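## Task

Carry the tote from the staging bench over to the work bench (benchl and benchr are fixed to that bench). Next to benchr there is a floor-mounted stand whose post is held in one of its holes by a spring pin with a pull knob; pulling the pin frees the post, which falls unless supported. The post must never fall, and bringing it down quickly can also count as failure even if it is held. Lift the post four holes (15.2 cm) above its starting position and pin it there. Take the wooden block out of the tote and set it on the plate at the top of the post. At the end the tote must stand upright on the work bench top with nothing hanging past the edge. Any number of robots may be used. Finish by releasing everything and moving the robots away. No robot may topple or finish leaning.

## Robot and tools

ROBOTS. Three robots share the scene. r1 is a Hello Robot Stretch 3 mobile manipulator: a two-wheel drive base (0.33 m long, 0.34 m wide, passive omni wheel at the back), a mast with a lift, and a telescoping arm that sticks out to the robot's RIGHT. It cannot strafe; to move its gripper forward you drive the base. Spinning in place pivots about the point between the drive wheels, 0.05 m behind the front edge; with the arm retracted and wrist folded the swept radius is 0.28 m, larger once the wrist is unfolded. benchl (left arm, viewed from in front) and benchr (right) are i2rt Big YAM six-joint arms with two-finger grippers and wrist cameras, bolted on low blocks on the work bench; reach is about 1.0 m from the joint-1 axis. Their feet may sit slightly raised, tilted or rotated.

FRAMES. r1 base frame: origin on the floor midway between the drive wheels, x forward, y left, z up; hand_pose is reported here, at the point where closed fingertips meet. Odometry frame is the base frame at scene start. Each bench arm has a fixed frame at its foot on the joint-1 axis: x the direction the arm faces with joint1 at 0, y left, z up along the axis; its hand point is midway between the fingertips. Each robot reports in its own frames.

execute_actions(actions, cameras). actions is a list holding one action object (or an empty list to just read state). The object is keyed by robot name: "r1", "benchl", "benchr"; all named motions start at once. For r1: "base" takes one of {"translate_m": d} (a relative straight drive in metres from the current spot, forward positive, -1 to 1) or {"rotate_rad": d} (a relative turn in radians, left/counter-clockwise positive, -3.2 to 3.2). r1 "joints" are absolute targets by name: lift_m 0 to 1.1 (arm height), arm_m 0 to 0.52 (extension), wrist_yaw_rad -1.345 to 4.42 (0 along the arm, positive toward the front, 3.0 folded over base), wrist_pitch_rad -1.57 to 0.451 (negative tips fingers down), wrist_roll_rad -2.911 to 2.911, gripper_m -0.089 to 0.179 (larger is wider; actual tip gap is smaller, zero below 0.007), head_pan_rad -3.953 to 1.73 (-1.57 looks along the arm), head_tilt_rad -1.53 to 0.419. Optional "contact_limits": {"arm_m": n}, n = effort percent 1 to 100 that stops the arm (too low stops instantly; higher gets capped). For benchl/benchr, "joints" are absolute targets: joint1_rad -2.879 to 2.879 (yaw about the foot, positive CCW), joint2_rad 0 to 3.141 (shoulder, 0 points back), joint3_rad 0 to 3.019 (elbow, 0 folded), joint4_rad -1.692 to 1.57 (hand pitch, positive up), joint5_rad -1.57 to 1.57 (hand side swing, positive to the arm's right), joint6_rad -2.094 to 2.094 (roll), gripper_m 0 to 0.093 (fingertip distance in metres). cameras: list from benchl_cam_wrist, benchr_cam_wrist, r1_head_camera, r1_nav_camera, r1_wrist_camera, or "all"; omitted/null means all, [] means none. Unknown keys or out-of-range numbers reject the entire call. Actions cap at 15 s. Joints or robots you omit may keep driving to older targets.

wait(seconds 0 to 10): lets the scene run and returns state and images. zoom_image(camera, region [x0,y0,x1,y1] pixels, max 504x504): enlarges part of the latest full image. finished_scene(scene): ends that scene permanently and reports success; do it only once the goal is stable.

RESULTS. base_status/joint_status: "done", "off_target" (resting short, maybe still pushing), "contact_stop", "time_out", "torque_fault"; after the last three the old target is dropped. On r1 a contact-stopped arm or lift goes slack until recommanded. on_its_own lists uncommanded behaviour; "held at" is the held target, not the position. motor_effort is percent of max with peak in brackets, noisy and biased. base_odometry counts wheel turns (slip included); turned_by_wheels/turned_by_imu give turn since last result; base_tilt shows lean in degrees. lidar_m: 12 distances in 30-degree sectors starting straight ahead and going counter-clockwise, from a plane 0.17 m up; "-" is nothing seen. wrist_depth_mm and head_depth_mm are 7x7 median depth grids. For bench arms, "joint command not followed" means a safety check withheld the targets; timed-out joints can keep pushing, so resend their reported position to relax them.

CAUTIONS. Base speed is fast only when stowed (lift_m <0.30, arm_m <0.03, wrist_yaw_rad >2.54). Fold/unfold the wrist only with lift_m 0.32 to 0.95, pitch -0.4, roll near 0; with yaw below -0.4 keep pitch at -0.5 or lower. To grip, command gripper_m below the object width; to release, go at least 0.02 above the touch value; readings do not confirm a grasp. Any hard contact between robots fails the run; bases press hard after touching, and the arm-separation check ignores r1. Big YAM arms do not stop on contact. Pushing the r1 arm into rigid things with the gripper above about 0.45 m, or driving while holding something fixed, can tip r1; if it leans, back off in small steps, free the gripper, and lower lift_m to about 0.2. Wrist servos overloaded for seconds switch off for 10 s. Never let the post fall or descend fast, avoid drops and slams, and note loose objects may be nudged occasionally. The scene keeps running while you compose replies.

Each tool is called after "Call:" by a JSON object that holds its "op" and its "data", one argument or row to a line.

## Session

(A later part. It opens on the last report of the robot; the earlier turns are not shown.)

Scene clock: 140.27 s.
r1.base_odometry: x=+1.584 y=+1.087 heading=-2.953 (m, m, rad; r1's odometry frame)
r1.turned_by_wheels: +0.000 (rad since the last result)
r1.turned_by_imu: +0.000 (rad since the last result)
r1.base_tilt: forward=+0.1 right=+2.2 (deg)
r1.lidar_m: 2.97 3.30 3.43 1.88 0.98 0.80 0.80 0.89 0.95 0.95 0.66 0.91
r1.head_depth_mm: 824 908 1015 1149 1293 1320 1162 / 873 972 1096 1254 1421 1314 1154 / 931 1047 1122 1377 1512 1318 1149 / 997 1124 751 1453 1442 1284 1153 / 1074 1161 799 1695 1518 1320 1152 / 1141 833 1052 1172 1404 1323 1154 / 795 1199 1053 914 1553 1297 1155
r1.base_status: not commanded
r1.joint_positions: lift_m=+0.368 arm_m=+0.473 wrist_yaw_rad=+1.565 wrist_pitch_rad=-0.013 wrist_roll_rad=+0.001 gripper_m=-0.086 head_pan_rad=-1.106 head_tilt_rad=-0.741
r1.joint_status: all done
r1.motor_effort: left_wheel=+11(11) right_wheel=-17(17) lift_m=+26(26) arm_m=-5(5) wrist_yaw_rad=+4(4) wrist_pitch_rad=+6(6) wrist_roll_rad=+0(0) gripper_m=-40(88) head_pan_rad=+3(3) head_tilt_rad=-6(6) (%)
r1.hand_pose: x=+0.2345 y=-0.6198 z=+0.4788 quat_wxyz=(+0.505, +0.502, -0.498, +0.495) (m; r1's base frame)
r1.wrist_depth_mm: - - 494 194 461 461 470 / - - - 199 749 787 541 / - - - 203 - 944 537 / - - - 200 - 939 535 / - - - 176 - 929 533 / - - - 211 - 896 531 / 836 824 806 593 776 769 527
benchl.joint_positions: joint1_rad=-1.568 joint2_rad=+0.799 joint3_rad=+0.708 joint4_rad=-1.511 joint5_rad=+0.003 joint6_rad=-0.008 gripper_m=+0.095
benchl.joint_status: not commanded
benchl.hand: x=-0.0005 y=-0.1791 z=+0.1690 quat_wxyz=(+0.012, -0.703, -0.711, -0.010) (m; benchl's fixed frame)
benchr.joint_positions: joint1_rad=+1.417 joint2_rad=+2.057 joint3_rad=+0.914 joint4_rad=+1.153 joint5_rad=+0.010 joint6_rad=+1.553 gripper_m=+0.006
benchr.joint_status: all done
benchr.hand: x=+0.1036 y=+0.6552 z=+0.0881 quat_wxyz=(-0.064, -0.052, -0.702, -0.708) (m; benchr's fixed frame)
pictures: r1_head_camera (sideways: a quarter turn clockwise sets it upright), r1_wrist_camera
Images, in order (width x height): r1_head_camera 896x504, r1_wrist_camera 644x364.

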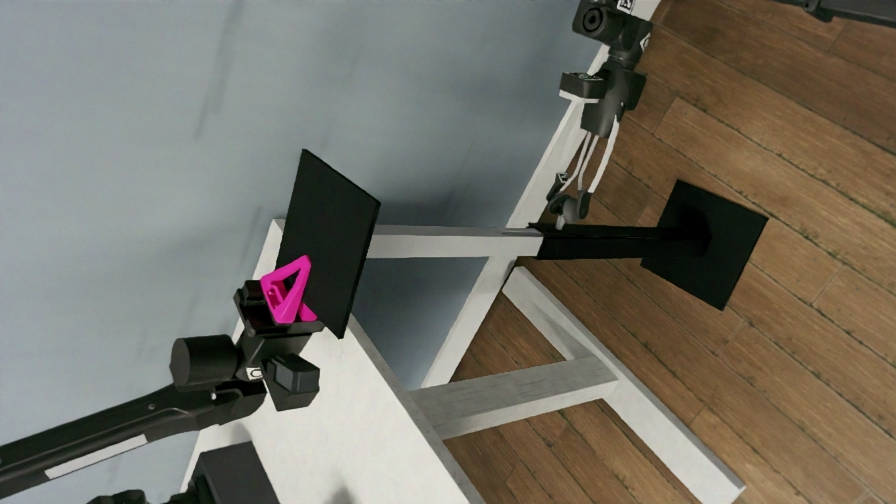

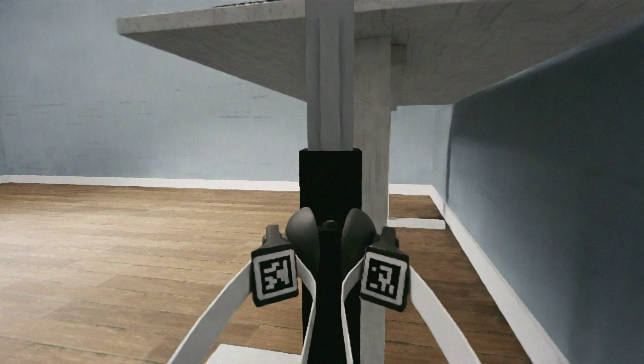

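Call:
{"op": "execute_actions", "data": {
  "actions": [
    {"r1":{"joints":{"gripper_m":-0.085}},"benchr":{"joints":{"joint2_rad":1.85,"joint3_rad":0.925,"joint4_rad":1.02}}}
  ],
  "cameras": []
}}

Call:
{"op": "execute_actions", "data": {
  "actions": [
    {"r1":{"joints":{"gripper_m":-0.088}},"benchr":{"joints":{"joint2_rad":1.735,"joint3_rad":0.94,"joint4_rad":0.89}}}
  ],
  "cameras": ["r1_wrist_camera","r1_head_camera"]
}}

Scene clock: 141.87 s.
r1.base_odometry: x=+1.584 y=+1.087 heading=-2.952 (m, m, rad; r1's odometry frame)
r1.turned_by_wheels: +0.000 (rad since the last result)
r1.turned_by_imu: +0.000 (rad since the last result)
r1.base_tilt: forward=+0.1 right=+2.2 (deg)
r1.lidar_m: 2.97 3.32 3.42 1.88 0.98 0.80 0.80 0.89 0.95 0.95 0.66 0.91
r1.head_depth_mm: 825 907 1019 1150 1291 1319 1158 / 875 976 1095 1252 1422 1318 1151 / 932 1046 1107 1378 1507 1327 1148 / 996 1125 744 1449 1438 1278 1157 / 1074 1135 968 1701 1522 1321 1153 / 1134 818 1055 1173 1402 1323 1154 / 788 1200 1053 915 1549 1295 1154
r1.base_status: not commanded
r1.joint_positions: lift_m=+0.368 arm_m=+0.473 wrist_yaw_rad=+1.565 wrist_pitch_rad=-0.013 wrist_roll_rad=+0.001 gripper_m=-0.080 head_pan_rad=-1.106 head_tilt_rad=-0.741
r1.joint_status: gripper_m off_target (ended at -0.080, target -0.085)
r1.on_its_own: right_wheel is at rest, and its effort (-20) is outside its rest range (-18 to +18)
r1.motor_effort: left_wheel=+13(14) right_wheel=-20(21) lift_m=+26(26) arm_m=-5(5) wrist_yaw_rad=+3(4) wrist_pitch_rad=+6(6) wrist_roll_rad=+0(0) gripper_m=-18(57) head_pan_rad=+4(3) head_tilt_rad=-6(6) (%)
r1.hand_pose: x=+0.2345 y=-0.6198 z=+0.4789 quat_wxyz=(+0.505, +0.502, -0.498, +0.495) (m; r1's base frame)
r1.wrist_depth_mm: - - 499 193 458 466 467 / - - - 199 748 787 540 / - - - 202 - 953 536 / - - - 199 - 939 535 / - - - 176 - 945 525 / - - - 210 - 895 535 / 831 820 824 593 774 764 525
benchl.joint_positions: joint1_rad=-1.568 joint2_rad=+0.799 joint3_rad=+0.708 joint4_rad=-1.511 joint5_rad=+0.003 joint6_rad=-0.008 gripper_m=+0.095
benchl.joint_status: not commanded
benchl.hand: x=-0.0005 y=-0.1791 z=+0.1690 quat_wxyz=(+0.012, -0.703, -0.711, -0.010) (m; benchl's fixed frame)
benchr.joint_positions: joint1_rad=+1.418 joint2_rad=+1.986 joint3_rad=+0.909 joint4_rad=+1.013 joint5_rad=+0.012 joint6_rad=+1.531 gripper_m=+0.008
benchr.joint_status: all done
benchr.hand: x=+0.1036 y=+0.6551 z=+0.0972 quat_wxyz=(-0.070, -0.045, -0.728, -0.680) (m; benchr's fixed frame)
pictures: none
No camera images: the call's "cameras" was empty. Leave "cameras" out to get every camera's image.

Scene clock: 143.77 s.
r1.base_odometry: x=+1.584 y=+1.087 heading=-2.952 (m, m, rad; r1's odometry frame)
r1.turned_by_wheels: +0.000 (rad since the last result)
r1.turned_by_imu: +0.000 (rad since the last result)
r1.base_tilt: forward=+0.1 right=+2.3 (deg)
r1.lidar_m: 2.97 3.31 3.44 1.88 0.97 0.80 0.80 0.88 0.95 0.95 0.66 0.91
r1.head_depth_mm: 825 908 1017 1154 1297 1318 1163 / 874 973 1092 1254 1425 1321 1148 / 931 1044 1107 1379 1513 1318 1151 / 996 1127 745 1450 1439 1284 1154 / 1076 788 971 1702 1516 1323 1154 / 1136 811 1054 1170 1403 1318 1151 / 788 1242 1053 913 1555 1299 1152
r1.base_status: not commanded
r1.joint_positions: lift_m=+0.368 arm_m=+0.473 wrist_yaw_rad=+1.565 wrist_pitch_rad=-0.013 wrist_roll_rad=+0.001 gripper_m=-0.079 head_pan_rad=-1.106 head_tilt_rad=-0.741
r1.joint_status: gripper_m off_target (ended at -0.079, target -0.088)
r1.on_its_own: gripper_m is held at -0.080, not at your -0.088, by its stall guard, which is still easing; right_wheel is at rest, and its effort (-20) is outside its rest range (-18 to +18)
r1.motor_effort: left_wheel=+12(12) right_wheel=-20(19) lift_m=+26(26) arm_m=-5(4) wrist_yaw_rad=+3(4) wrist_pitch_rad=+6(6) wrist_roll_rad=-1(0) gripper_m=-38(78) head_pan_rad=+3(3) head_tilt_rad=-6(6) (%)
r1.hand_pose: x=+0.2345 y=-0.6198 z=+0.4789 quat_wxyz=(+0.505, +0.502, -0.498, +0.495) (m; r1's base frame)
r1.wrist_depth_mm: - - 499 194 460 464 466 / - - - 198 752 779 542 / - - - 202 - 958 534 / - - - 200 - 948 536 / - - - 176 - 949 538 / - - - 211 - 901 531 / 827 817 823 590 775 778 524
benchl.joint_positions: joint1_rad=-1.568 joint2_rad=+0.799 joint3_rad=+0.708 joint4_rad=-1.511 joint5_rad=+0.003 joint6_rad=-0.008 gripper_m=+0.095
benchl.joint_status: not commanded
benchl.hand: x=-0.0005 y=-0.1791 z=+0.1690 quat_wxyz=(+0.012, -0.703, -0.711, -0.010) (m; benchl's fixed frame)
benchr.joint_positions: joint1_rad=+1.419 joint2_rad=+1.933 joint3_rad=+0.911 joint4_rad=+0.869 joint5_rad=+0.020 joint6_rad=+1.500 gripper_m=+0.012
benchr.joint_status: joint2_rad time_out (moved -0.053 of -0.251); the others done
benchr.on_its_own: joint2_rad reads +1.933 and still pushes toward +1.735 since a time_out
benchr.hand: x=+0.1038 y=+0.6537 z=+0.0969 quat_wxyz=(-0.080, -0.037, -0.758, -0.646) (m; benchr's fixed frame)
pictures: r1_head_camera (sideways: a quarter turn clockwise sets it upright), r1_wrist_camera
Images, in order (width x height): r1_head_camera 896x504, r1_wrist_camera 644x364.

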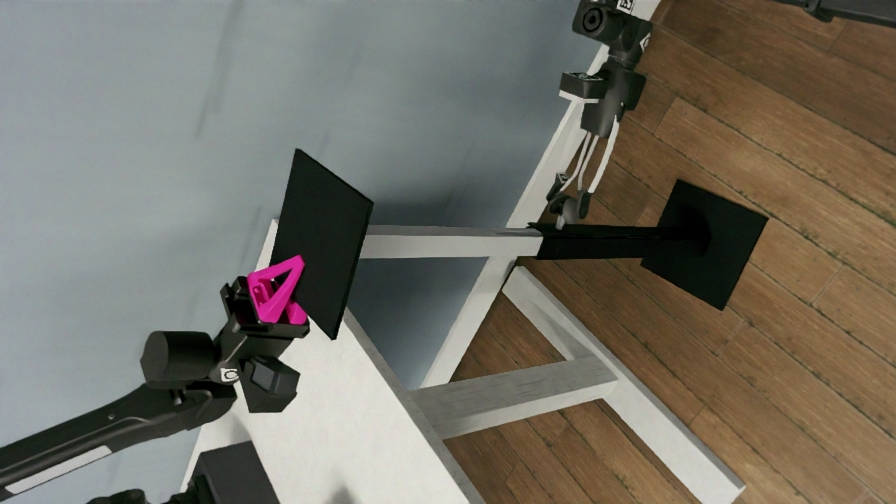

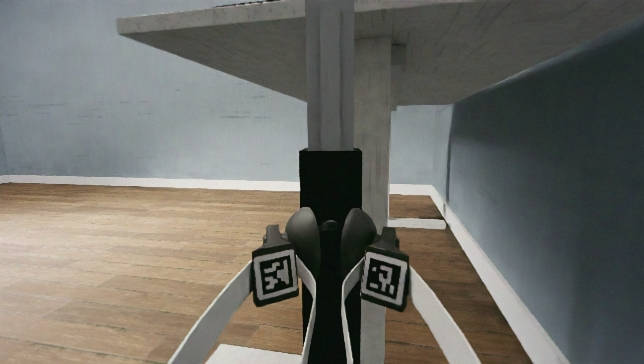

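Call:
{"op": "execute_actions", "data": {
  "actions": [
    {"r1":{"joints":{"gripper_m":0.05}},"benchr":{"joints":{"joint2_rad":2.0,"joint3_rad":0.925,"joint4_rad":1.16}}}
  ],
  "cameras": []
}}

Call:
{"op": "execute_actions", "data": {
  "actions": [
    {"r1":{"base":{"translate_m":0.02}}}
  ],
  "cameras": []
}}

Call:
{"op": "execute_actions", "data": {
  "actions": [
    {"r1":{"joints":{"gripper_m":-0.088}}}
  ],
  "cameras": ["r1_wrist_camera"]
}}

Call:
{"op": "execute_actions", "data": {
  "actions": [
    {"r1":{"base":{"translate_m":-0.014}}}
  ],
  "cameras": ["r1_wrist_camera"]
}}

Call:
{"op": "execute_actions", "data": {
  "actions": [
    {"benchr":{"joints":{"joint2_rad":1.83,"joint3_rad":0.925,"joint4_rad":1.0}}}
  ],
  "cameras": ["r1_wrist_camera"]
}}

Scene clock: 146.87 s.
r1.base_odometry: x=+1.584 y=+1.087 heading=-2.954 (m, m, rad; r1's odometry frame)
r1.turned_by_wheels: -0.001 (rad since the last result)
r1.turned_by_imu: -0.002 (rad since the last result)
r1.base_tilt: forward=+0.1 right=+2.3 (deg)
r1.lidar_m: 2.98 3.31 3.43 1.88 0.98 0.80 0.80 0.89 0.95 0.95 0.66 0.91
r1.head_depth_mm: 823 910 1012 1155 1291 1314 1158 / 872 971 1097 1254 1430 1317 1152 / 931 1041 1103 1374 1511 1313 1153 / 996 1124 746 1452 1434 1283 1154 / 1068 1163 798 1705 1515 1321 1156 / 1141 829 1051 1173 1403 1322 1152 / 789 1201 1053 914 1553 1295 1157
r1.base_status: not commanded
r1.joint_positions: lift_m=+0.368 arm_m=+0.473 wrist_yaw_rad=+1.567 wrist_pitch_rad=-0.015 wrist_roll_rad=+0.001 gripper_m=+0.050 head_pan_rad=-1.106 head_tilt_rad=-0.741
r1.joint_status: all done
r1.motor_effort: left_wheel=+1(13) right_wheel=+0(20) lift_m=+26(26) arm_m=-4(4) wrist_yaw_rad=+2(3) wrist_pitch_rad=+7(7) wrist_roll_rad=+0(0) gripper_m=+1(79) head_pan_rad=+4(4) head_tilt_rad=-6(6) (%)
r1.hand_pose: x=+0.2345 y=-0.6192 z=+0.4783 quat_wxyz=(+0.505, +0.503, -0.497, +0.495) (m; r1's base frame)
r1.wrist_depth_mm: - - 464 196 460 470 472 / - - - 200 763 783 542 / - - - 204 - 968 532 / - - - 203 - 945 531 / - - - 206 - 939 534 / - - - 214 - 869 525 / 814 828 812 219 804 762 519
benchl.joint_positions: joint1_rad=-1.568 joint2_rad=+0.799 joint3_rad=+0.708 joint4_rad=-1.511 joint5_rad=+0.003 joint6_rad=-0.008 gripper_m=+0.095
benchl.joint_status: not commanded
benchl.hand: x=-0.0005 y=-0.1791 z=+0.1690 quat_wxyz=(+0.012, -0.703, -0.711, -0.010) (m; benchl's fixed frame)
benchr.joint_positions: joint1_rad=+1.419 joint2_rad=+2.023 joint3_rad=+0.909 joint4_rad=+1.106 joint5_rad=+0.013 joint6_rad=+1.552 gripper_m=+0.006
benchr.joint_status: all done
benchr.on_its_own: gripper_m moved -0.006 toward your old target +0.000
benchr.hand: x=+0.1030 y=+0.6548 z=+0.0966 quat_wxyz=(-0.064, -0.052, -0.708, -0.701) (m; benchr's fixed frame)
pictures: none
No camera images: the call's "cameras" was empty. Leave "cameras" out to get every camera's image.

Scene clock: 148.30 s.
r1.base_odometry: x=+1.564 y=+1.084 heading=-2.953 (m, m, rad; r1's odometry frame)
r1.turned_by_wheels: +0.000 (rad since the last result)
r1.turned_by_imu: +0.000 (rad since the last result)
r1.base_tilt: forward=+0.1 right=+2.3 (deg)
r1.lidar_m: 2.95 3.27 3.42 1.94 1.00 0.82 0.82 0.90 0.96 0.95 0.65 0.91
r1.head_depth_mm: 826 913 1019 1153 1295 1319 1158 / 874 977 1092 1256 1435 1320 1148 / 934 1047 746 1384 1514 1315 1149 / 998 1125 746 1477 1481 1284 1150 / 1078 1145 978 1704 1510 1325 1152 / 1123 823 1056 1129 1408 1324 1153 / 1039 1184 1053 884 1553 1291 1158
r1.base_status: done
r1.joint_positions: lift_m=+0.368 arm_m=+0.473 wrist_yaw_rad=+1.567 wrist_pitch_rad=-0.015 wrist_roll_rad=+0.001 gripper_m=+0.050 head_pan_rad=-1.106 head_tilt_rad=-0.741
r1.joint_status: not commanded
r1.motor_effort: left_wheel=+0(4) right_wheel=+0(4) lift_m=+26(26) arm_m=-4(5) wrist_yaw_rad=+2(2) wrist_pitch_rad=+8(7) wrist_roll_rad=+0(0) gripper_m=+1(0) head_pan_rad=+3(4) head_tilt_rad=-6(6) (%)
r1.hand_pose: x=+0.2345 y=-0.6192 z=+0.4783 quat_wxyz=(+0.505, +0.503, -0.497, +0.495) (m; r1's base frame)
r1.wrist_depth_mm: - 563 452 177 467 473 471 / - - - 182 764 794 545 / - - - 185 - 959 540 / - - - 181 - 958 532 / - - - 184 - 942 528 / - - - 191 - 911 531 / 826 824 822 197 814 758 532
benchl.joint_positions: joint1_rad=-1.568 joint2_rad=+0.799 joint3_rad=+0.708 joint4_rad=-1.511 joint5_rad=+0.003 joint6_rad=-0.008 gripper_m=+0.095
benchl.joint_status: not commanded
benchl.hand: x=-0.0005 y=-0.1791 z=+0.1690 quat_wxyz=(+0.012, -0.703, -0.711, -0.010) (m; benchl's fixed frame)
benchr.joint_positions: joint1_rad=+1.419 joint2_rad=+2.023 joint3_rad=+0.909 joint4_rad=+1.106 joint5_rad=+0.013 joint6_rad=+1.552 gripper_m=+0.006
benchr.joint_status: not commanded
benchr.hand: x=+0.1030 y=+0.6548 z=+0.0966 quat_wxyz=(-0.064, -0.052, -0.708, -0.701) (m; benchr's fixed frame)
pictures: none
No camera images: the call's "cameras" was empty. Leave "cameras" out to get every camera's image.

Scene clock: 150.17 s.
r1.base_odometry: x=+1.564 y=+1.084 heading=-2.954 (m, m, rad; r1's odometry frame)
r1.turned_by_wheels: +0.000 (rad since the last result)
r1.turned_by_imu: +0.000 (rad since the last result)
r1.base_tilt: forward=+0.1 right=+2.3 (deg)
r1.lidar_m: 2.95 3.29 3.43 1.93 1.00 0.82 0.82 0.91 0.96 0.95 0.65 0.91
r1.head_depth_mm: 824 914 1020 1154 1297 1314 1162 / 875 973 1095 1258 1428 1318 1149 / 934 1047 746 1386 1512 1314 1157 / 1001 1124 745 1486 1474 1281 1155 / 1075 1144 977 1707 1509 1319 1152 / 1124 824 1055 1127 1410 1323 1151 / 1033 1184 1053 885 1546 1293 1152
r1.base_status: not commanded
r1.joint_positions: lift_m=+0.368 arm_m=+0.473 wrist_yaw_rad=+1.567 wrist_pitch_rad=-0.015 wrist_roll_rad=+0.001 gripper_m=-0.086 head_pan_rad=-1.106 head_tilt_rad=-0.741
r1.joint_status: all done
r1.motor_effort: left_wheel=-1(0) right_wheel=+1(1) lift_m=+26(26) arm_m=-4(5) wrist_yaw_rad=+2(2) wrist_pitch_rad=+7(7) wrist_roll_rad=+0(0) gripper_m=-43(99) head_pan_rad=+3(3) head_tilt_rad=-6(6) (%)
r1.hand_pose: x=+0.2345 y=-0.6192 z=+0.4783 quat_wxyz=(+0.505, +0.503, -0.497, +0.495) (m; r1's base frame)
r1.wrist_depth_mm: - 555 455 177 465 466 473 / - - - 182 763 777 542 / - - - 184 - 945 541 / - - - 181 - 952 535 / - - - 184 - 949 531 / - - - 192 - 898 529 / 825 821 807 197 766 770 526
benchl.joint_positions: joint1_rad=-1.568 joint2_rad=+0.799 joint3_rad=+0.708 joint4_rad=-1.511 joint5_rad=+0.003 joint6_rad=-0.008 gripper_m=+0.095
benchl.joint_status: not commanded
benchl.hand: x=-0.0005 y=-0.1791 z=+0.1690 quat_wxyz=(+0.012, -0.703, -0.711, -0.010) (m; benchl's fixed frame)
benchr.joint_positions: joint1_rad=+1.419 joint2_rad=+2.023 joint3_rad=+0.909 joint4_rad=+1.106 joint5_rad=+0.013 joint6_rad=+1.552 gripper_m=+0.006
benchr.joint_status: not commanded
benchr.hand: x=+0.1030 y=+0.6548 z=+0.0966 quat_wxyz=(-0.064, -0.052, -0.708, -0.701) (m; benchr's fixed frame)
pictures: r1_wrist_camera
Images, in order (width x height): r1_wrist_camera 644x364.

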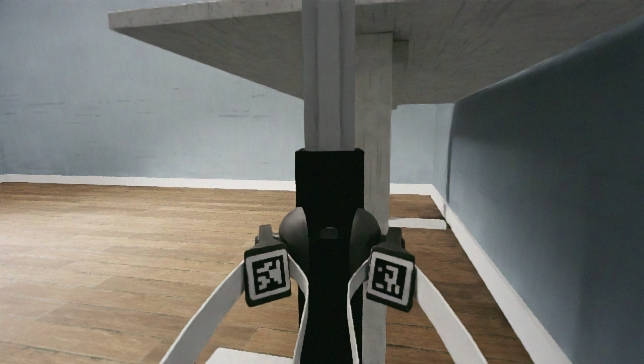

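Scene clock: 151.83 s.
r1.base_odometry: x=+1.578 y=+1.086 heading=-2.950 (m, m, rad; r1's odometry frame)
r1.turned_by_wheels: +0.003 (rad since the last result)
r1.turned_by_imu: +0.009 (rad since the last result)
r1.base_tilt: forward=+0.3 right=+2.3 (deg)
r1.lidar_m: 2.96 3.30 3.41 1.88 0.98 0.81 0.80 0.89 0.95 0.95 0.66 0.92
r1.head_depth_mm: 827 914 1021 1157 1298 1314 1163 / 879 980 1097 1264 1428 1320 1151 / 935 1052 741 1386 1505 1322 1151 / 1004 1129 742 1490 1467 1284 1152 / 1086 1149 974 1709 1503 1319 1147 / 1129 828 1050 1138 1398 1317 1151 / 1025 1166 1048 881 1545 1291 1146
r1.base_status: translate_m off_target (by the wheels' count: -0.0139 of -0.0140)
r1.joint_positions: lift_m=+0.368 arm_m=+0.473 wrist_yaw_rad=+1.559 wrist_pitch_rad=-0.010 wrist_roll_rad=+0.001 gripper_m=-0.079 head_pan_rad=-1.106 head_tilt_rad=-0.741
r1.joint_status: not commanded
r1.on_its_own: gripper_m is held at -0.080, not at your -0.088, by its stall guard, which is still easing; left_wheel is at rest, and its effort (+37) is outside its rest range (-18 to +18); right_wheel is at rest, and its effort (-60) is outside its rest range (-18 to +18)
r1.motor_effort: left_wheel=+37(44) right_wheel=-60(68) lift_m=+26(26) arm_m=-4(5) wrist_yaw_rad=+8(8) wrist_pitch_rad=+5(7) wrist_roll_rad=+0(0) gripper_m=-40(43) head_pan_rad=+3(4) head_tilt_rad=-6(6) (%)
r1.hand_pose: x=+0.2346 y=-0.6213 z=+0.4797 quat_wxyz=(+0.505, +0.500, -0.500, +0.494) (m; r1's base frame)
r1.wrist_depth_mm: - - 454 179 459 463 468 / - - - 184 764 809 547 / - - - 188 - - 546 / - - - 184 - 959 544 / - - - 186 - 962 538 / - - - 194 - 910 542 / 830 817 830 200 744 760 535
benchl.joint_positions: joint1_rad=-1.568 joint2_rad=+0.799 joint3_rad=+0.708 joint4_rad=-1.511 joint5_rad=+0.003 joint6_rad=-0.008 gripper_m=+0.095
benchl.joint_status: not commanded
benchl.hand: x=-0.0005 y=-0.1791 z=+0.1690 quat_wxyz=(+0.012, -0.703, -0.711, -0.010) (m; benchl's fixed frame)
benchr.joint_positions: joint1_rad=+1.419 joint2_rad=+2.023 joint3_rad=+0.909 joint4_rad=+1.106 joint5_rad=+0.013 joint6_rad=+1.552 gripper_m=+0.006
benchr.joint_status: not commanded
benchr.hand: x=+0.1030 y=+0.6548 z=+0.0966 quat_wxyz=(-0.064, -0.052, -0.708, -0.701) (m; benchr's fixed frame)
pictures: r1_wrist_camera
Images, in order (width x height): r1_wrist_camera 644x364.

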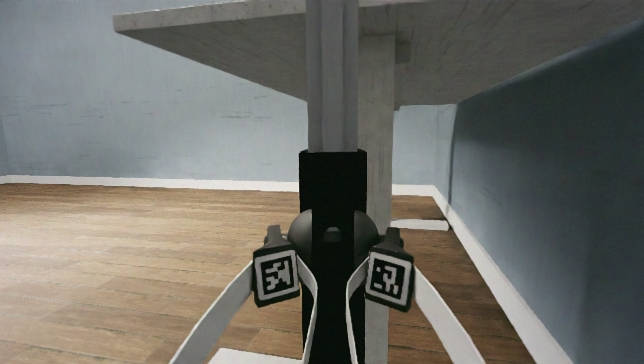

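Scene clock: 153.80 s.
r1.base_odometry: x=+1.578 y=+1.086 heading=-2.951 (m, m, rad; r1's odometry frame)
r1.turned_by_wheels: -0.001 (rad since the last result)
r1.turned_by_imu: -0.001 (rad since the last result)
r1.base_tilt: forward=+0.2 right=+2.3 (deg)
r1.lidar_m: 2.97 3.32 3.42 1.87 0.98 0.81 0.80 0.89 0.95 0.95 0.66 0.92
r1.head_depth_mm: 827 912 1019 1154 1291 1320 1161 / 878 977 1100 1258 1434 1316 1151 / 936 1027 1172 1386 1501 1319 1149 / 1002 1076 741 1491 1108 1284 1157 / 1075 743 1049 1719 1515 1319 1153 / 1114 809 1049 1145 1401 1322 1155 / 1039 1187 1050 882 1544 1295 1153
r1.base_status: not commanded
r1.joint_positions: lift_m=+0.368 arm_m=+0.473 wrist_yaw_rad=+1.559 wrist_pitch_rad=-0.011 wrist_roll_rad=+0.001 gripper_m=-0.068 head_pan_rad=-1.106 head_tilt_rad=-0.741
r1.joint_status: not commanded
r1.on_its_own: gripper_m is held at -0.069, not at your -0.088, by its stall guard, which is still easing; left_wheel is at rest, and its effort (+30) is outside its rest range (-18 to +18); right_wheel is at rest, and its effort (-48) is outside its rest range (-18 to +18)
r1.motor_effort: left_wheel=+30(37) right_wheel=-48(61) lift_m=+26(26) arm_m=-5(4) wrist_yaw_rad=+8(8) wrist_pitch_rad=+5(6) wrist_roll_rad=+0(0) gripper_m=-35(39) head_pan_rad=+3(4) head_tilt_rad=-5(6) (%)
r1.hand_pose: x=+0.2346 y=-0.6213 z=+0.4793 quat_wxyz=(+0.506, +0.500, -0.500, +0.494) (m; r1's base frame)
r1.wrist_depth_mm: - - 449 182 458 464 463 / - - - 186 737 802 547 / - - - 191 - 963 542 / - - - 187 - 955 541 / - - - 189 - 967 534 / - - - 196 - 910 536 / 838 834 823 203 777 774 533
benchl.joint_positions: joint1_rad=-1.568 joint2_rad=+0.799 joint3_rad=+0.708 joint4_rad=-1.511 joint5_rad=+0.003 joint6_rad=-0.008 gripper_m=+0.095
benchl.joint_status: not commanded
benchl.hand: x=-0.0005 y=-0.1791 z=+0.1690 quat_wxyz=(+0.012, -0.703, -0.711, -0.010) (m; benchl's fixed frame)
benchr.joint_positions: joint1_rad=+1.419 joint2_rad=+1.871 joint3_rad=+0.903 joint4_rad=+0.988 joint5_rad=+0.011 joint6_rad=+1.553 gripper_m=+0.005
benchr.joint_status: all done
benchr.hand: x=+0.1024 y=+0.6531 z=+0.1621 quat_wxyz=(-0.064, -0.051, -0.698, -0.711) (m; benchr's fixed frame)
pictures: r1_wrist_camera
Images, in order (width x height): r1_wrist_camera 644x364.

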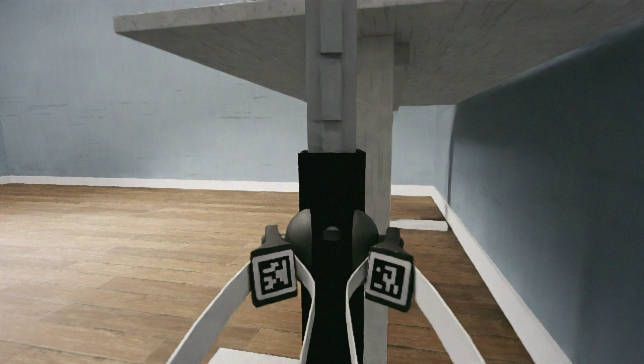

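Call:
{"op": "execute_actions", "data": {
  "actions": [
    {"benchr":{"joints":{"joint2_rad":1.75,"joint3_rad":0.935,"joint4_rad":0.89}}}
  ],
  "cameras": ["r1_wrist_camera"]
}}

Scene clock: 155.50 s.
r1.base_odometry: x=+1.578 y=+1.086 heading=-2.951 (m, m, rad; r1's odometry frame)
r1.turned_by_wheels: +0.000 (rad since the last result)
r1.turned_by_imu: +0.000 (rad since the last result)
r1.base_tilt: forward=+0.1 right=+2.3 (deg)
r1.lidar_m: 2.97 3.33 3.43 1.87 0.98 0.81 0.81 0.90 0.95 0.95 0.66 0.92
r1.head_depth_mm: 823 914 1021 1155 1300 1318 1158 / 878 975 1104 1258 1432 1315 1154 / 936 1015 1192 1383 1510 1317 1150 / 1005 734 1049 1482 1108 1282 1150 / 1061 720 1088 1708 1507 1317 1151 / 1091 1239 1052 1146 1402 1319 1151 / 1039 1187 1049 885 1551 1297 1154
r1.base_status: not commanded
r1.joint_positions: lift_m=+0.368 arm_m=+0.473 wrist_yaw_rad=+1.560 wrist_pitch_rad=-0.011 wrist_roll_rad=+0.001 gripper_m=-0.059 head_pan_rad=-1.106 head_tilt_rad=-0.741
r1.joint_status: not commanded
r1.on_its_own: gripper_m is held at -0.059, not at your -0.088, by its stall guard, which is still easing; left_wheel is at rest, and its effort (+28) is outside its rest range (-18 to +18); right_wheel is at rest, and its effort (-45) is outside its rest range (-18 to +18)
r1.motor_effort: left_wheel=+28(29) right_wheel=-45(47) lift_m=+26(26) arm_m=-4(5) wrist_yaw_rad=+8(7) wrist_pitch_rad=+5(5) wrist_roll_rad=+0(0) gripper_m=-12(33) head_pan_rad=+4(3) head_tilt_rad=-6(6) (%)
r1.hand_pose: x=+0.2346 y=-0.6212 z=+0.4793 quat_wxyz=(+0.506, +0.500, -0.500, +0.494) (m; r1's base frame)
r1.wrist_depth_mm: - - 450 183 459 460 464 / - - - 187 735 795 544 / - - - 192 - 961 542 / - - - 187 - 951 542 / - - - 188 - 963 534 / - - - 197 - 902 534 / 838 833 811 203 775 772 537
benchl.joint_positions: joint1_rad=-1.568 joint2_rad=+0.799 joint3_rad=+0.708 joint4_rad=-1.511 joint5_rad=+0.003 joint6_rad=-0.008 gripper_m=+0.095
benchl.joint_status: not commanded
benchl.hand: x=-0.0005 y=-0.1791 z=+0.1690 quat_wxyz=(+0.012, -0.703, -0.711, -0.010) (m; benchl's fixed frame)
benchr.joint_positions: joint1_rad=+1.419 joint2_rad=+1.803 joint3_rad=+0.907 joint4_rad=+0.892 joint5_rad=+0.010 joint6_rad=+1.553 gripper_m=+0.006
benchr.joint_status: all done
benchr.hand: x=+0.1021 y=+0.6517 z=+0.1842 quat_wxyz=(-0.064, -0.051, -0.706, -0.703) (m; benchr's fixed frame)
pictures: r1_wrist_camera
Images, in order (width x height): r1_wrist_camera 644x364.

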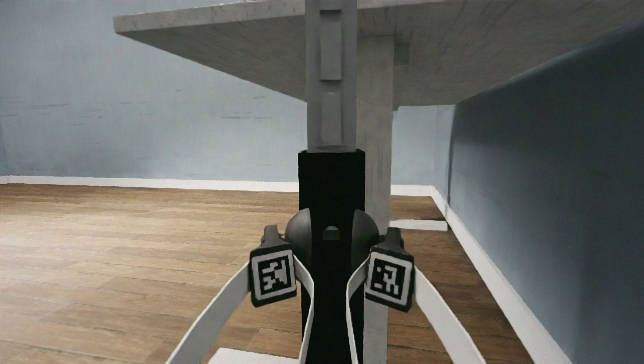

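Call:
{"op": "execute_actions", "data": {
  "actions": [
    {"r1":{"joints":{"gripper_m":0.06}}}
  ],
  "cameras": []
}}

Call:
{"op": "execute_actions", "data": {
  "actions": [
    {"r1":{"base":{"translate_m":-0.08}},"benchr":{"joints":{"joint2_rad":1.66,"joint3_rad":0.96,"joint4_rad":0.82}}}
  ],
  "cameras": ["r1_wrist_camera","r1_head_camera"]
}}

Scene clock: 158.23 s.
r1.base_odometry: x=+1.578 y=+1.086 heading=-2.953 (m, m, rad; r1's odometry frame)
r1.turned_by_wheels: -0.003 (rad since the last result)
r1.turned_by_imu: -0.004 (rad since the last result)
r1.base_tilt: forward=+0.1 right=+2.3 (deg)
r1.lidar_m: 2.96 3.30 3.43 1.89 0.98 0.81 0.81 0.89 0.95 0.95 0.66 0.91
r1.head_depth_mm: 827 913 1020 1152 1297 1320 1162 / 876 970 1097 1259 1428 1318 1150 / 936 1010 1192 1382 1513 1321 1155 / 1003 1036 746 1479 1118 1277 1149 / 1061 716 1095 1704 1511 1320 1152 / 1088 1242 1052 1148 1399 1318 1154 / 1037 1302 1053 918 1545 1296 1154
r1.base_status: not commanded
r1.joint_positions: lift_m=+0.368 arm_m=+0.473 wrist_yaw_rad=+1.567 wrist_pitch_rad=-0.015 wrist_roll_rad=+0.001 gripper_m=+0.060 head_pan_rad=-1.106 head_tilt_rad=-0.741
r1.joint_status: all done
r1.motor_effort: left_wheel=+1(27) right_wheel=+1(42) lift_m=+26(26) arm_m=-4(4) wrist_yaw_rad=+2(7) wrist_pitch_rad=+7(7) wrist_roll_rad=+0(0) gripper_m=+0(79) head_pan_rad=+3(4) head_tilt_rad=-6(6) (%)
r1.hand_pose: x=+0.2345 y=-0.6192 z=+0.4783 quat_wxyz=(+0.505, +0.503, -0.497, +0.495) (m; r1's base frame)
r1.wrist_depth_mm: - - 458 187 467 467 473 / - - - 192 763 782 542 / - - - 194 - 958 542 / - - - 192 - 967 537 / - - - 197 - 961 537 / - - 951 203 757 910 534 / 822 830 822 209 801 726 534
benchl.joint_positions: joint1_rad=-1.568 joint2_rad=+0.799 joint3_rad=+0.708 joint4_rad=-1.511 joint5_rad=+0.003 joint6_rad=-0.008 gripper_m=+0.095
benchl.joint_status: not commanded
benchl.hand: x=-0.0005 y=-0.1791 z=+0.1690 quat_wxyz=(+0.012, -0.703, -0.711, -0.010) (m; benchl's fixed frame)
benchr.joint_positions: joint1_rad=+1.419 joint2_rad=+1.803 joint3_rad=+0.908 joint4_rad=+0.891 joint5_rad=+0.010 joint6_rad=+1.553 gripper_m=+0.006
benchr.joint_status: not commanded
benchr.hand: x=+0.1021 y=+0.6520 z=+0.1843 quat_wxyz=(-0.063, -0.051, -0.707, -0.703) (m; benchr's fixed frame)
pictures: none
No camera images: the call's "cameras" was empty. Leave "cameras" out to get every camera's image.

Scene clock: 160.00 s.
r1.base_odometry: x=+1.656 y=+1.101 heading=-2.953 (m, m, rad; r1's odometry frame)
r1.turned_by_wheels: +0.000 (rad since the last result)
r1.turned_by_imu: +0.000 (rad since the last result)
r1.base_tilt: forward=+0.1 right=+2.2 (deg)
r1.lidar_m: 3.05 3.38 3.47 1.71 0.89 0.73 0.73 0.80 0.94 0.93 0.69 0.96
r1.head_depth_mm: 812 897 1006 1138 1273 1318 1163 / 862 959 1082 1234 1401 1324 1152 / 919 1031 1176 1360 1499 1323 1151 / 987 1038 1234 1474 1455 1295 1152 / 1060 707 1095 1672 1514 1315 1151 / 1110 741 1098 1767 1441 1318 1152 / 793 1301 1054 1177 1553 1318 1153
r1.base_status: done
r1.joint_positions: lift_m=+0.368 arm_m=+0.473 wrist_yaw_rad=+1.567 wrist_pitch_rad=-0.015 wrist_roll_rad=+0.001 gripper_m=+0.060 head_pan_rad=-1.106 head_tilt_rad=-0.741
r1.joint_status: not commanded
r1.motor_effort: left_wheel=+0(3) right_wheel=+1(2) lift_m=+26(26) arm_m=-5(4) wrist_yaw_rad=+2(2) wrist_pitch_rad=+7(7) wrist_roll_rad=+0(0) gripper_m=+0(1) head_pan_rad=+4(4) head_tilt_rad=-6(5) (%)
r1.hand_pose: x=+0.2345 y=-0.6192 z=+0.4783 quat_wxyz=(+0.505, +0.503, -0.497, +0.495) (m; r1's base frame)
r1.wrist_depth_mm: - - 562 490 510 471 469 / - - - 593 773 771 526 / - - - 610 - 931 524 / - - - 625 - 928 512 / - - - 639 - 913 516 / - - 956 649 812 856 510 / 823 825 787 687 810 731 503
benchl.joint_positions: joint1_rad=-1.568 joint2_rad=+0.799 joint3_rad=+0.708 joint4_rad=-1.511 joint5_rad=+0.003 joint6_rad=-0.008 gripper_m=+0.095
benchl.joint_status: not commanded
benchl.hand: x=-0.0005 y=-0.1791 z=+0.1690 quat_wxyz=(+0.012, -0.703, -0.711, -0.010) (m; benchl's fixed frame)
benchr.joint_positions: joint1_rad=+1.419 joint2_rad=+1.750 joint3_rad=+0.919 joint4_rad=+0.815 joint5_rad=+0.010 joint6_rad=+1.551 gripper_m=+0.006
benchr.joint_status: all done
benchr.hand: x=+0.1020 y=+0.6517 z=+0.2043 quat_wxyz=(-0.064, -0.051, -0.711, -0.698) (m; benchr's fixed frame)
pictures: r1_head_camera (sideways: a quarter turn clockwise sets it upright), r1_wrist_camera
Images, in order (width x height): r1_head_camera 896x504, r1_wrist_camera 644x364.

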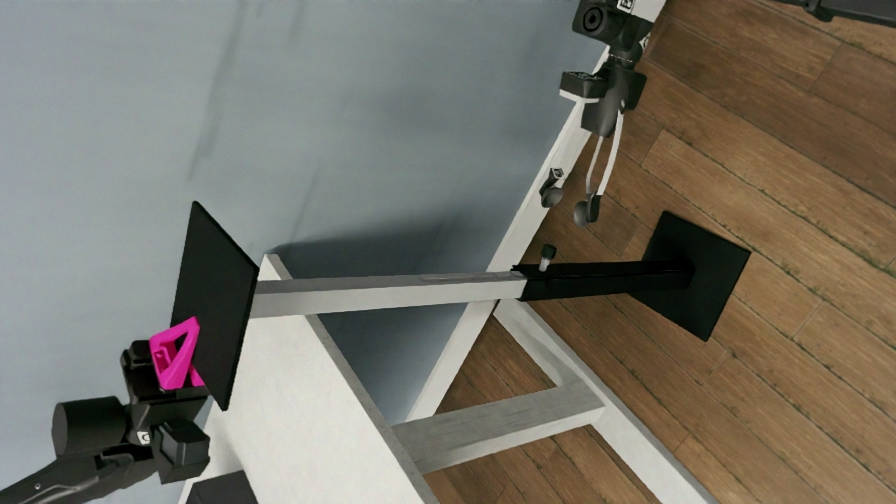

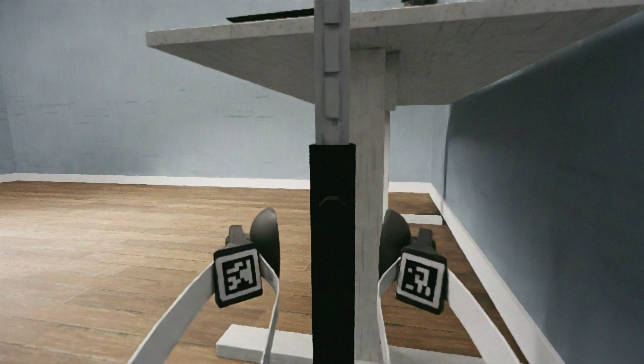

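Pin still out; a little higher.

Call:
{"op": "execute_actions", "data": {
  "actions": [
    {"benchr":{"joints":{"joint2_rad":1.63,"joint3_rad":0.97,"joint4_rad":0.83}}}
  ],
  "cameras": ["r1_head_camera"]
}}

Call:
{"op": "zoom_image", "data": {
  "camera": "r1_head_camera",
  "region": [480,200,640,330]
}}

Scene clock: 161.27 s.
r1.base_odometry: x=+1.656 y=+1.101 heading=-2.953 (m, m, rad; r1's odometry frame)
r1.turned_by_wheels: +0.000 (rad since the last result)
r1.turned_by_imu: +0.000 (rad since the last result)
r1.base_tilt: forward=+0.1 right=+2.3 (deg)
r1.lidar_m: 3.05 3.38 3.45 1.70 0.88 0.73 0.73 0.81 0.94 0.94 0.69 0.96
r1.head_depth_mm: 813 898 1005 1134 1278 1317 1158 / 863 960 1080 1239 1409 1320 1149 / 919 1027 1167 1360 1505 1322 1151 / 981 1036 1231 1468 1457 1294 1152 / 1059 716 1092 1661 1514 1312 1151 / 1109 737 1094 1774 1436 1322 1152 / 789 1301 1056 1174 1543 1317 1155
r1.base_status: not commanded
r1.joint_positions: lift_m=+0.368 arm_m=+0.473 wrist_yaw_rad=+1.567 wrist_pitch_rad=-0.015 wrist_roll_rad=+0.001 gripper_m=+0.060 head_pan_rad=-1.106 head_tilt_rad=-0.741
r1.joint_status: not commanded
r1.motor_effort: left_wheel=+0(0) right_wheel=+1(0) lift_m=+26(26) arm_m=-5(4) wrist_yaw_rad=+1(2) wrist_pitch_rad=+7(7) wrist_roll_rad=+0(0) gripper_m=+1(1) head_pan_rad=+3(3) head_tilt_rad=-6(6) (%)
r1.hand_pose: x=+0.2345 y=-0.6192 z=+0.4783 quat_wxyz=(+0.505, +0.503, -0.497, +0.495) (m; r1's base frame)
r1.wrist_depth_mm: - - 564 487 512 464 467 / - - - 589 770 777 521 / - - - 608 - 946 524 / - - - 625 - 910 519 / - - - 638 - 906 506 / - - 955 652 795 865 509 / 819 810 781 676 801 731 506
benchl.joint_positions: joint1_rad=-1.568 joint2_rad=+0.799 joint3_rad=+0.708 joint4_rad=-1.511 joint5_rad=+0.003 joint6_rad=-0.008 gripper_m=+0.095
benchl.joint_status: not commanded
benchl.hand: x=-0.0005 y=-0.1791 z=+0.1690 quat_wxyz=(+0.012, -0.703, -0.711, -0.010) (m; benchl's fixed frame)
benchr.joint_positions: joint1_rad=+1.419 joint2_rad=+1.740 joint3_rad=+0.920 joint4_rad=+0.810 joint5_rad=+0.010 joint6_rad=+1.552 gripper_m=+0.006
benchr.joint_status: all done
benchr.hand: x=+0.1019 y=+0.6513 z=+0.2106 quat_wxyz=(-0.063, -0.051, -0.709, -0.701) (m; benchr's fixed frame)
pictures: r1_head_camera (sideways: a quarter turn clockwise sets it upright)
Images, in order (width x height): r1_head_camera 896x504.

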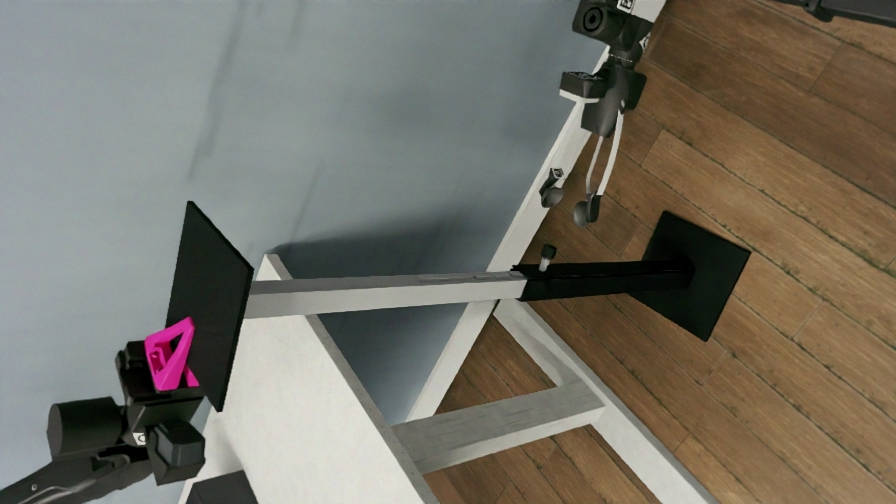

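Region (480, 200, 640, 330) of r1_head_camera's 896x504 image, scaled by 3.150, with more detail than that image has; it fills the top 410 rows of this view, and the rest is white.

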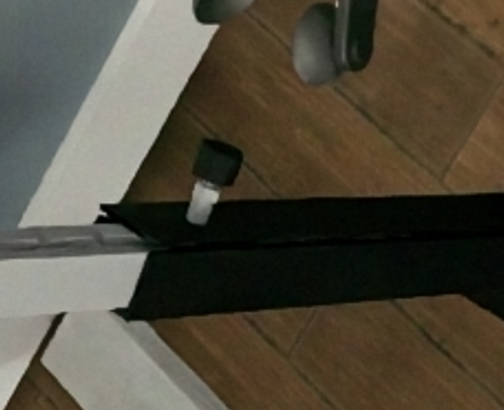

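Caught, partly in. Ease the push so it seats.

Call:
{"op": "execute_actions", "data": {
  "actions": [
    {"benchr":{"joints":{"joint2_rad":1.73,"joint3_rad":0.93,"joint4_rad":0.83}}}
  ],
  "cameras": ["r1_head_camera"]
}}

Call:
{"op": "execute_actions", "data": {
  "actions": [
    {"benchr":{"joints":{"joint2_rad":1.79,"joint3_rad":0.92,"joint4_rad":0.83}}}
  ],
  "cameras": ["r1_head_camera"]
}}

Call:
{"op": "zoom_image", "data": {
  "camera": "r1_head_camera",
  "region": [480,200,640,330]
}}

Scene clock: 164.77 s.
r1.base_odometry: x=+1.656 y=+1.101 heading=-2.953 (m, m, rad; r1's odometry frame)
r1.turned_by_wheels: +0.000 (rad since the last result)
r1.turned_by_imu: +0.000 (rad since the last result)
r1.base_tilt: forward=+0.1 right=+2.3 (deg)
r1.lidar_m: 3.04 3.39 3.48 1.70 0.89 0.73 0.73 0.81 0.94 0.94 0.69 0.96
r1.head_depth_mm: 813 898 1000 1139 1274 1313 1158 / 862 960 1082 1242 1409 1320 1150 / 920 1027 1169 1359 1502 1314 1150 / 983 1040 1231 1472 1453 1288 1151 / 1057 716 1095 1670 1516 1313 1152 / 1112 737 1093 1765 1452 1316 1154 / 788 1298 1055 1173 1548 1316 1154
r1.base_status: not commanded
r1.joint_positions: lift_m=+0.368 arm_m=+0.473 wrist_yaw_rad=+1.567 wrist_pitch_rad=-0.015 wrist_roll_rad=+0.001 gripper_m=+0.060 head_pan_rad=-1.106 head_tilt_rad=-0.741
r1.joint_status: not commanded
r1.motor_effort: left_wheel=+0(0) right_wheel=+1(1) lift_m=+26(26) arm_m=-4(4) wrist_yaw_rad=+2(2) wrist_pitch_rad=+7(7) wrist_roll_rad=+0(0) gripper_m=+0(1) head_pan_rad=+4(4) head_tilt_rad=-6(6) (%)
r1.hand_pose: x=+0.2345 y=-0.6192 z=+0.4783 quat_wxyz=(+0.505, +0.503, -0.497, +0.495) (m; r1's base frame)
r1.wrist_depth_mm: - - 562 489 513 470 467 / - - - 594 767 782 519 / - - - 610 - 929 517 / - - - 619 - 916 516 / - - - 641 - 897 509 / - - 960 660 806 856 507 / 826 828 788 676 795 728 514
benchl.joint_positions: joint1_rad=-1.568 joint2_rad=+0.799 joint3_rad=+0.708 joint4_rad=-1.511 joint5_rad=+0.003 joint6_rad=-0.008 gripper_m=+0.095
benchl.joint_status: not commanded
benchl.hand: x=-0.0005 y=-0.1791 z=+0.1690 quat_wxyz=(+0.012, -0.703, -0.711, -0.010) (m; benchl's fixed frame)
benchr.joint_positions: joint1_rad=+1.419 joint2_rad=+1.744 joint3_rad=+0.920 joint4_rad=+0.810 joint5_rad=+0.010 joint6_rad=+1.552 gripper_m=+0.006
benchr.joint_status: all done
benchr.hand: x=+0.1019 y=+0.6516 z=+0.2081 quat_wxyz=(-0.063, -0.051, -0.710, -0.700) (m; benchr's fixed frame)
pictures: r1_head_camera (sideways: a quarter turn clockwise sets it upright)
Images, in order (width x height): r1_head_camera 896x504.

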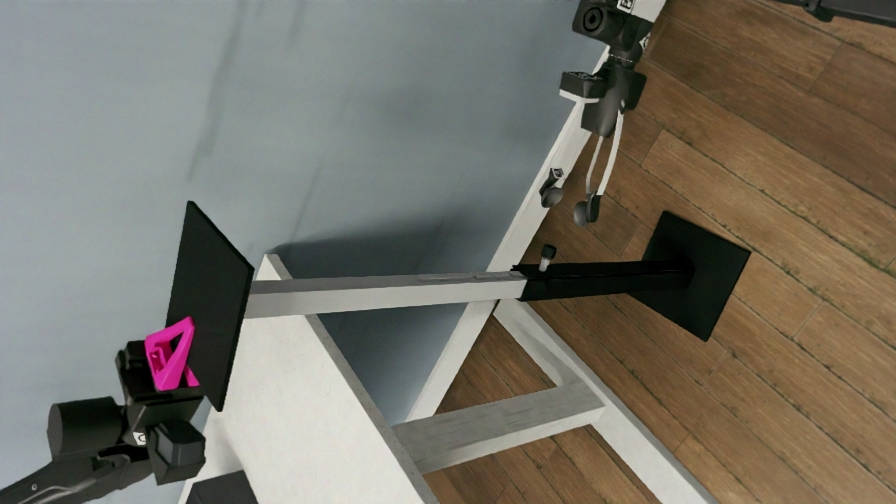

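Scene clock: 165.50 s.
r1.base_odometry: x=+1.656 y=+1.101 heading=-2.953 (m, m, rad; r1's odometry frame)
r1.turned_by_wheels: +0.000 (rad since the last result)
r1.turned_by_imu: +0.000 (rad since the last result)
r1.base_tilt: forward=+0.1 right=+2.3 (deg)
r1.lidar_m: 3.04 3.41 3.46 1.70 0.88 0.73 0.73 0.81 0.94 0.94 0.69 0.96
r1.head_depth_mm: 811 899 1004 1136 1274 1313 1159 / 861 959 1084 1241 1411 1318 1151 / 919 1031 1172 1357 1500 1323 1151 / 988 1039 1232 1466 1460 1293 1150 / 1063 724 1090 1667 1512 1310 1152 / 1109 747 1092 1766 1444 1319 1151 / 793 1302 1053 1178 1556 1318 1155
r1.base_status: not commanded
r1.joint_positions: lift_m=+0.368 arm_m=+0.473 wrist_yaw_rad=+1.567 wrist_pitch_rad=-0.015 wrist_roll_rad=+0.001 gripper_m=+0.060 head_pan_rad=-1.106 head_tilt_rad=-0.741
r1.joint_status: not commanded
r1.motor_effort: left_wheel=+0(0) right_wheel=+1(1) lift_m=+26(26) arm_m=-4(4) wrist_yaw_rad=+2(1) wrist_pitch_rad=+7(7) wrist_roll_rad=+0(0) gripper_m=+0(1) head_pan_rad=+4(3) head_tilt_rad=-6(6) (%)
r1.hand_pose: x=+0.2345 y=-0.6192 z=+0.4783 quat_wxyz=(+0.505, +0.503, -0.497, +0.495) (m; r1's base frame)
r1.wrist_depth_mm: - - 569 490 507 473 467 / - - - 591 767 764 523 / - - - 605 - 934 524 / - - - 620 - 914 518 / - - - 632 - 891 509 / - - 960 656 802 861 514 / 815 825 787 678 802 730 505
benchl.joint_positions: joint1_rad=-1.568 joint2_rad=+0.799 joint3_rad=+0.708 joint4_rad=-1.511 joint5_rad=+0.003 joint6_rad=-0.008 gripper_m=+0.095
benchl.joint_status: not commanded
benchl.hand: x=-0.0005 y=-0.1791 z=+0.1690 quat_wxyz=(+0.012, -0.703, -0.711, -0.010) (m; benchl's fixed frame)
benchr.joint_positions: joint1_rad=+1.419 joint2_rad=+1.772 joint3_rad=+0.919 joint4_rad=+0.831 joint5_rad=+0.010 joint6_rad=+1.553 gripper_m=+0.006
benchr.joint_status: all done
benchr.hand: x=+0.1022 y=+0.6532 z=+0.1945 quat_wxyz=(-0.063, -0.051, -0.713, -0.696) (m; benchr's fixed frame)
pictures: r1_head_camera (sideways: a quarter turn clockwise sets it upright)
Images, in order (width x height): r1_head_camera 896x504.

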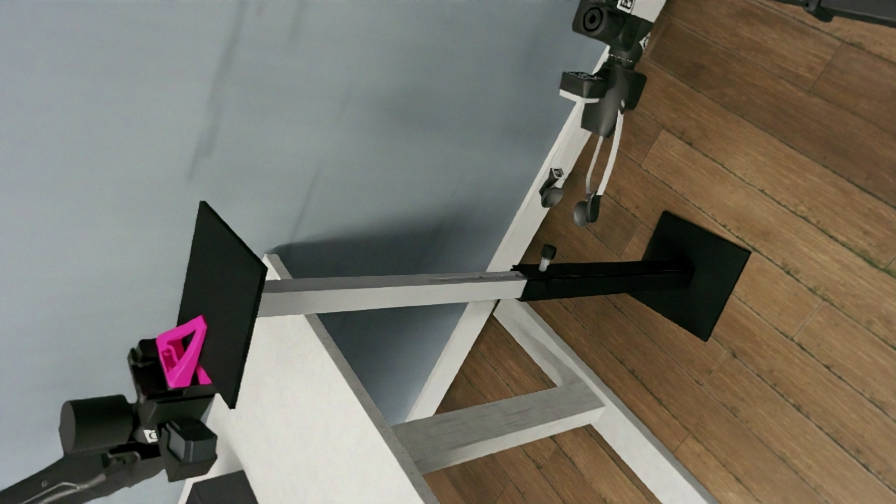

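Region (480, 200, 640, 330) of r1_head_camera's 896x504 image, scaled by 3.150, with more detail than that image has; it fills the top 410 rows of this view, and the rest is white.

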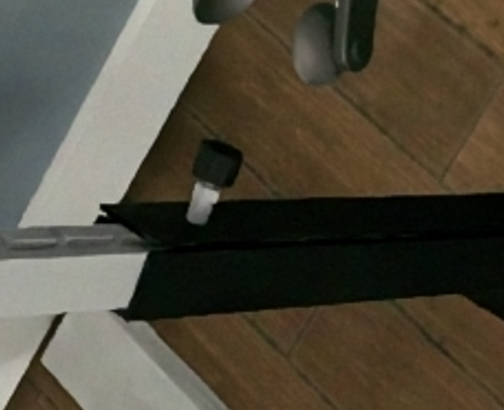

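Not caught; the hole is slightly higher. Go up further.

Call:
{"op": "execute_actions", "data": {
  "actions": [
    {"benchr":{"joints":{"joint2_rad":1.63,"joint3_rad":0.97,"joint4_rad":0.82}}}
  ],
  "cameras": []
}}

Call:
{"op": "execute_actions", "data": {
  "actions": [
    {"benchr":{"joints":{"joint2_rad":1.605,"joint3_rad":0.98,"joint4_rad":0.81}}}
  ],
  "cameras": ["r1_head_camera","r1_wrist_camera"]
}}

Call:
{"op": "zoom_image", "data": {
  "camera": "r1_head_camera",
  "region": [480,200,640,330]
}}

Scene clock: 167.30 s.
r1.base_odometry: x=+1.656 y=+1.101 heading=-2.953 (m, m, rad; r1's odometry frame)
r1.turned_by_wheels: +0.000 (rad since the last result)
r1.turned_by_imu: +0.000 (rad since the last result)
r1.base_tilt: forward=+0.1 right=+2.3 (deg)
r1.lidar_m: 3.05 3.38 3.45 1.70 0.89 0.73 0.73 0.80 0.94 0.94 0.69 0.96
r1.head_depth_mm: 812 897 1002 1137 1276 1318 1161 / 861 960 1082 1236 1412 1321 1151 / 920 1027 1173 1362 1504 1324 1150 / 983 1022 1236 1469 1454 1289 1151 / 1057 697 1090 1672 1508 1310 1151 / 1102 739 1092 1767 1447 1325 1153 / 783 1299 1055 1178 1552 1312 1155
r1.base_status: not commanded
r1.joint_positions: lift_m=+0.368 arm_m=+0.473 wrist_yaw_rad=+1.567 wrist_pitch_rad=-0.015 wrist_roll_rad=+0.001 gripper_m=+0.060 head_pan_rad=-1.106 head_tilt_rad=-0.741
r1.joint_status: not commanded
r1.motor_effort: left_wheel=+0(1) right_wheel=+1(1) lift_m=+26(26) arm_m=-5(4) wrist_yaw_rad=+2(2) wrist_pitch_rad=+7(7) wrist_roll_rad=+0(1) gripper_m=+1(0) head_pan_rad=+4(3) head_tilt_rad=-6(6) (%)
r1.hand_pose: x=+0.2345 y=-0.6192 z=+0.4783 quat_wxyz=(+0.505, +0.503, -0.497, +0.495) (m; r1's base frame)
r1.wrist_depth_mm: - - 563 486 510 468 465 / - - - 593 766 773 521 / - - - 602 - 942 520 / - - - 618 - 914 516 / - - - 636 - 905 510 / - - 964 653 806 855 508 / 823 812 794 679 811 733 506
benchl.joint_positions: joint1_rad=-1.568 joint2_rad=+0.799 joint3_rad=+0.708 joint4_rad=-1.511 joint5_rad=+0.003 joint6_rad=-0.008 gripper_m=+0.095
benchl.joint_status: not commanded
benchl.hand: x=-0.0005 y=-0.1791 z=+0.1690 quat_wxyz=(+0.012, -0.703, -0.711, -0.010) (m; benchl's fixed frame)
benchr.joint_positions: joint1_rad=+1.419 joint2_rad=+1.734 joint3_rad=+0.921 joint4_rad=+0.802 joint5_rad=+0.009 joint6_rad=+1.553 gripper_m=+0.006
benchr.joint_status: all done
benchr.hand: x=+0.1018 y=+0.6511 z=+0.2126 quat_wxyz=(-0.063, -0.051, -0.709, -0.700) (m; benchr's fixed frame)
pictures: none
No camera images: the call's "cameras" was empty. Leave "cameras" out to get every camera's image.

Scene clock: 167.77 s.
r1.base_odometry: x=+1.656 y=+1.101 heading=-2.953 (m, m, rad; r1's odometry frame)
r1.turned_by_wheels: +0.000 (rad since the last result)
r1.turned_by_imu: +0.000 (rad since the last result)
r1.base_tilt: forward=+0.1 right=+2.3 (deg)
r1.lidar_m: 3.04 3.41 3.45 1.70 0.88 0.73 0.73 0.81 0.94 0.93 0.69 0.96
r1.head_depth_mm: 811 897 1003 1137 1277 1324 1157 / 861 961 1083 1234 1407 1320 1146 / 920 1029 1174 1355 1501 1317 1155 / 980 1023 1237 1469 1465 1292 1152 / 1058 696 1089 1670 1510 1310 1149 / 1101 738 1094 1772 1442 1320 1155 / 782 1299 1054 1175 1547 1316 1151
r1.base_status: not commanded
r1.joint_positions: lift_m=+0.368 arm_m=+0.473 wrist_yaw_rad=+1.567 wrist_pitch_rad=-0.015 wrist_roll_rad=+0.001 gripper_m=+0.060 head_pan_rad=-1.106 head_tilt_rad=-0.741
r1.joint_status: not commanded
r1.motor_effort: left_wheel=+0(0) right_wheel=+1(2) lift_m=+26(26) arm_m=-4(4) wrist_yaw_rad=+2(2) wrist_pitch_rad=+7(7) wrist_roll_rad=+0(0) gripper_m=+1(1) head_pan_rad=+3(4) head_tilt_rad=-6(6) (%)
r1.hand_pose: x=+0.2345 y=-0.6192 z=+0.4783 quat_wxyz=(+0.505, +0.503, -0.497, +0.495) (m; r1's base frame)
r1.wrist_depth_mm: - - 567 487 512 472 466 / - - - 591 761 783 522 / - - - 602 - 932 520 / - - - 626 - 937 520 / - - - 636 - 903 517 / - - 944 652 805 862 507 / 820 812 791 673 807 746 505
benchl.joint_positions: joint1_rad=-1.568 joint2_rad=+0.799 joint3_rad=+0.708 joint4_rad=-1.511 joint5_rad=+0.003 joint6_rad=-0.008 gripper_m=+0.095
benchl.joint_status: not commanded
benchl.hand: x=-0.0005 y=-0.1791 z=+0.1690 quat_wxyz=(+0.012, -0.703, -0.711, -0.010) (m; benchl's fixed frame)
benchr.joint_positions: joint1_rad=+1.419 joint2_rad=+1.732 joint3_rad=+0.922 joint4_rad=+0.795 joint5_rad=+0.009 joint6_rad=+1.552 gripper_m=+0.006
benchr.joint_status: all done
benchr.hand: x=+0.1018 y=+0.6512 z=+0.2132 quat_wxyz=(-0.063, -0.051, -0.710, -0.699) (m; benchr's fixed frame)
pictures: r1_head_camera (sideways: a quarter turn clockwise sets it upright), r1_wrist_camera
Images, in order (width x height): r1_head_camera 896x504, r1_wrist_camera 644x364.

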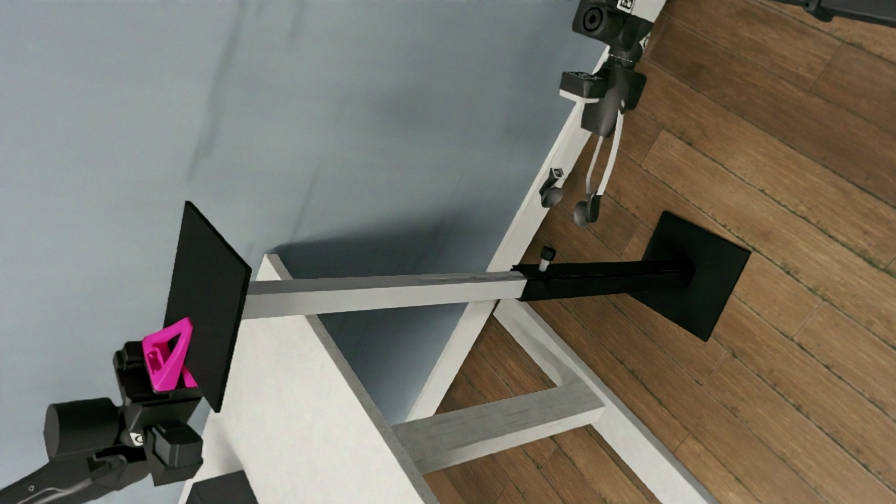

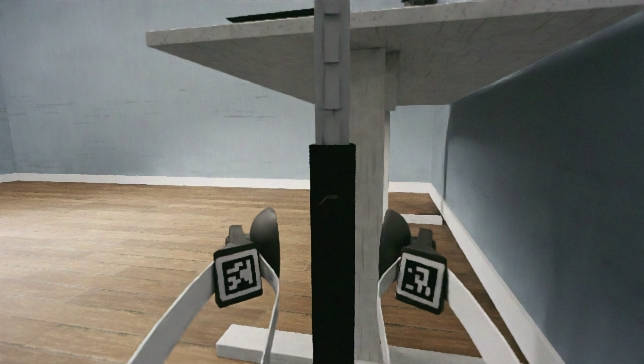

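Region (480, 200, 640, 330) of r1_head_camera's 896x504 image, scaled by 3.150, with more detail than that image has; it fills the top 410 rows of this view, and the rest is white.

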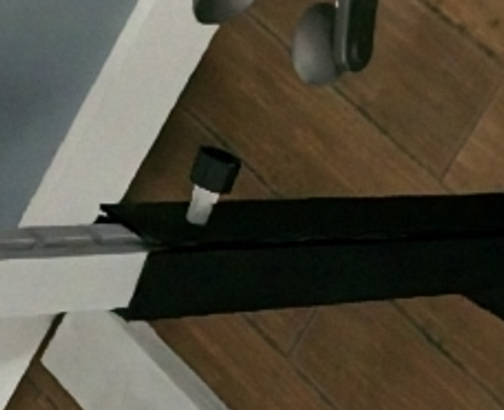

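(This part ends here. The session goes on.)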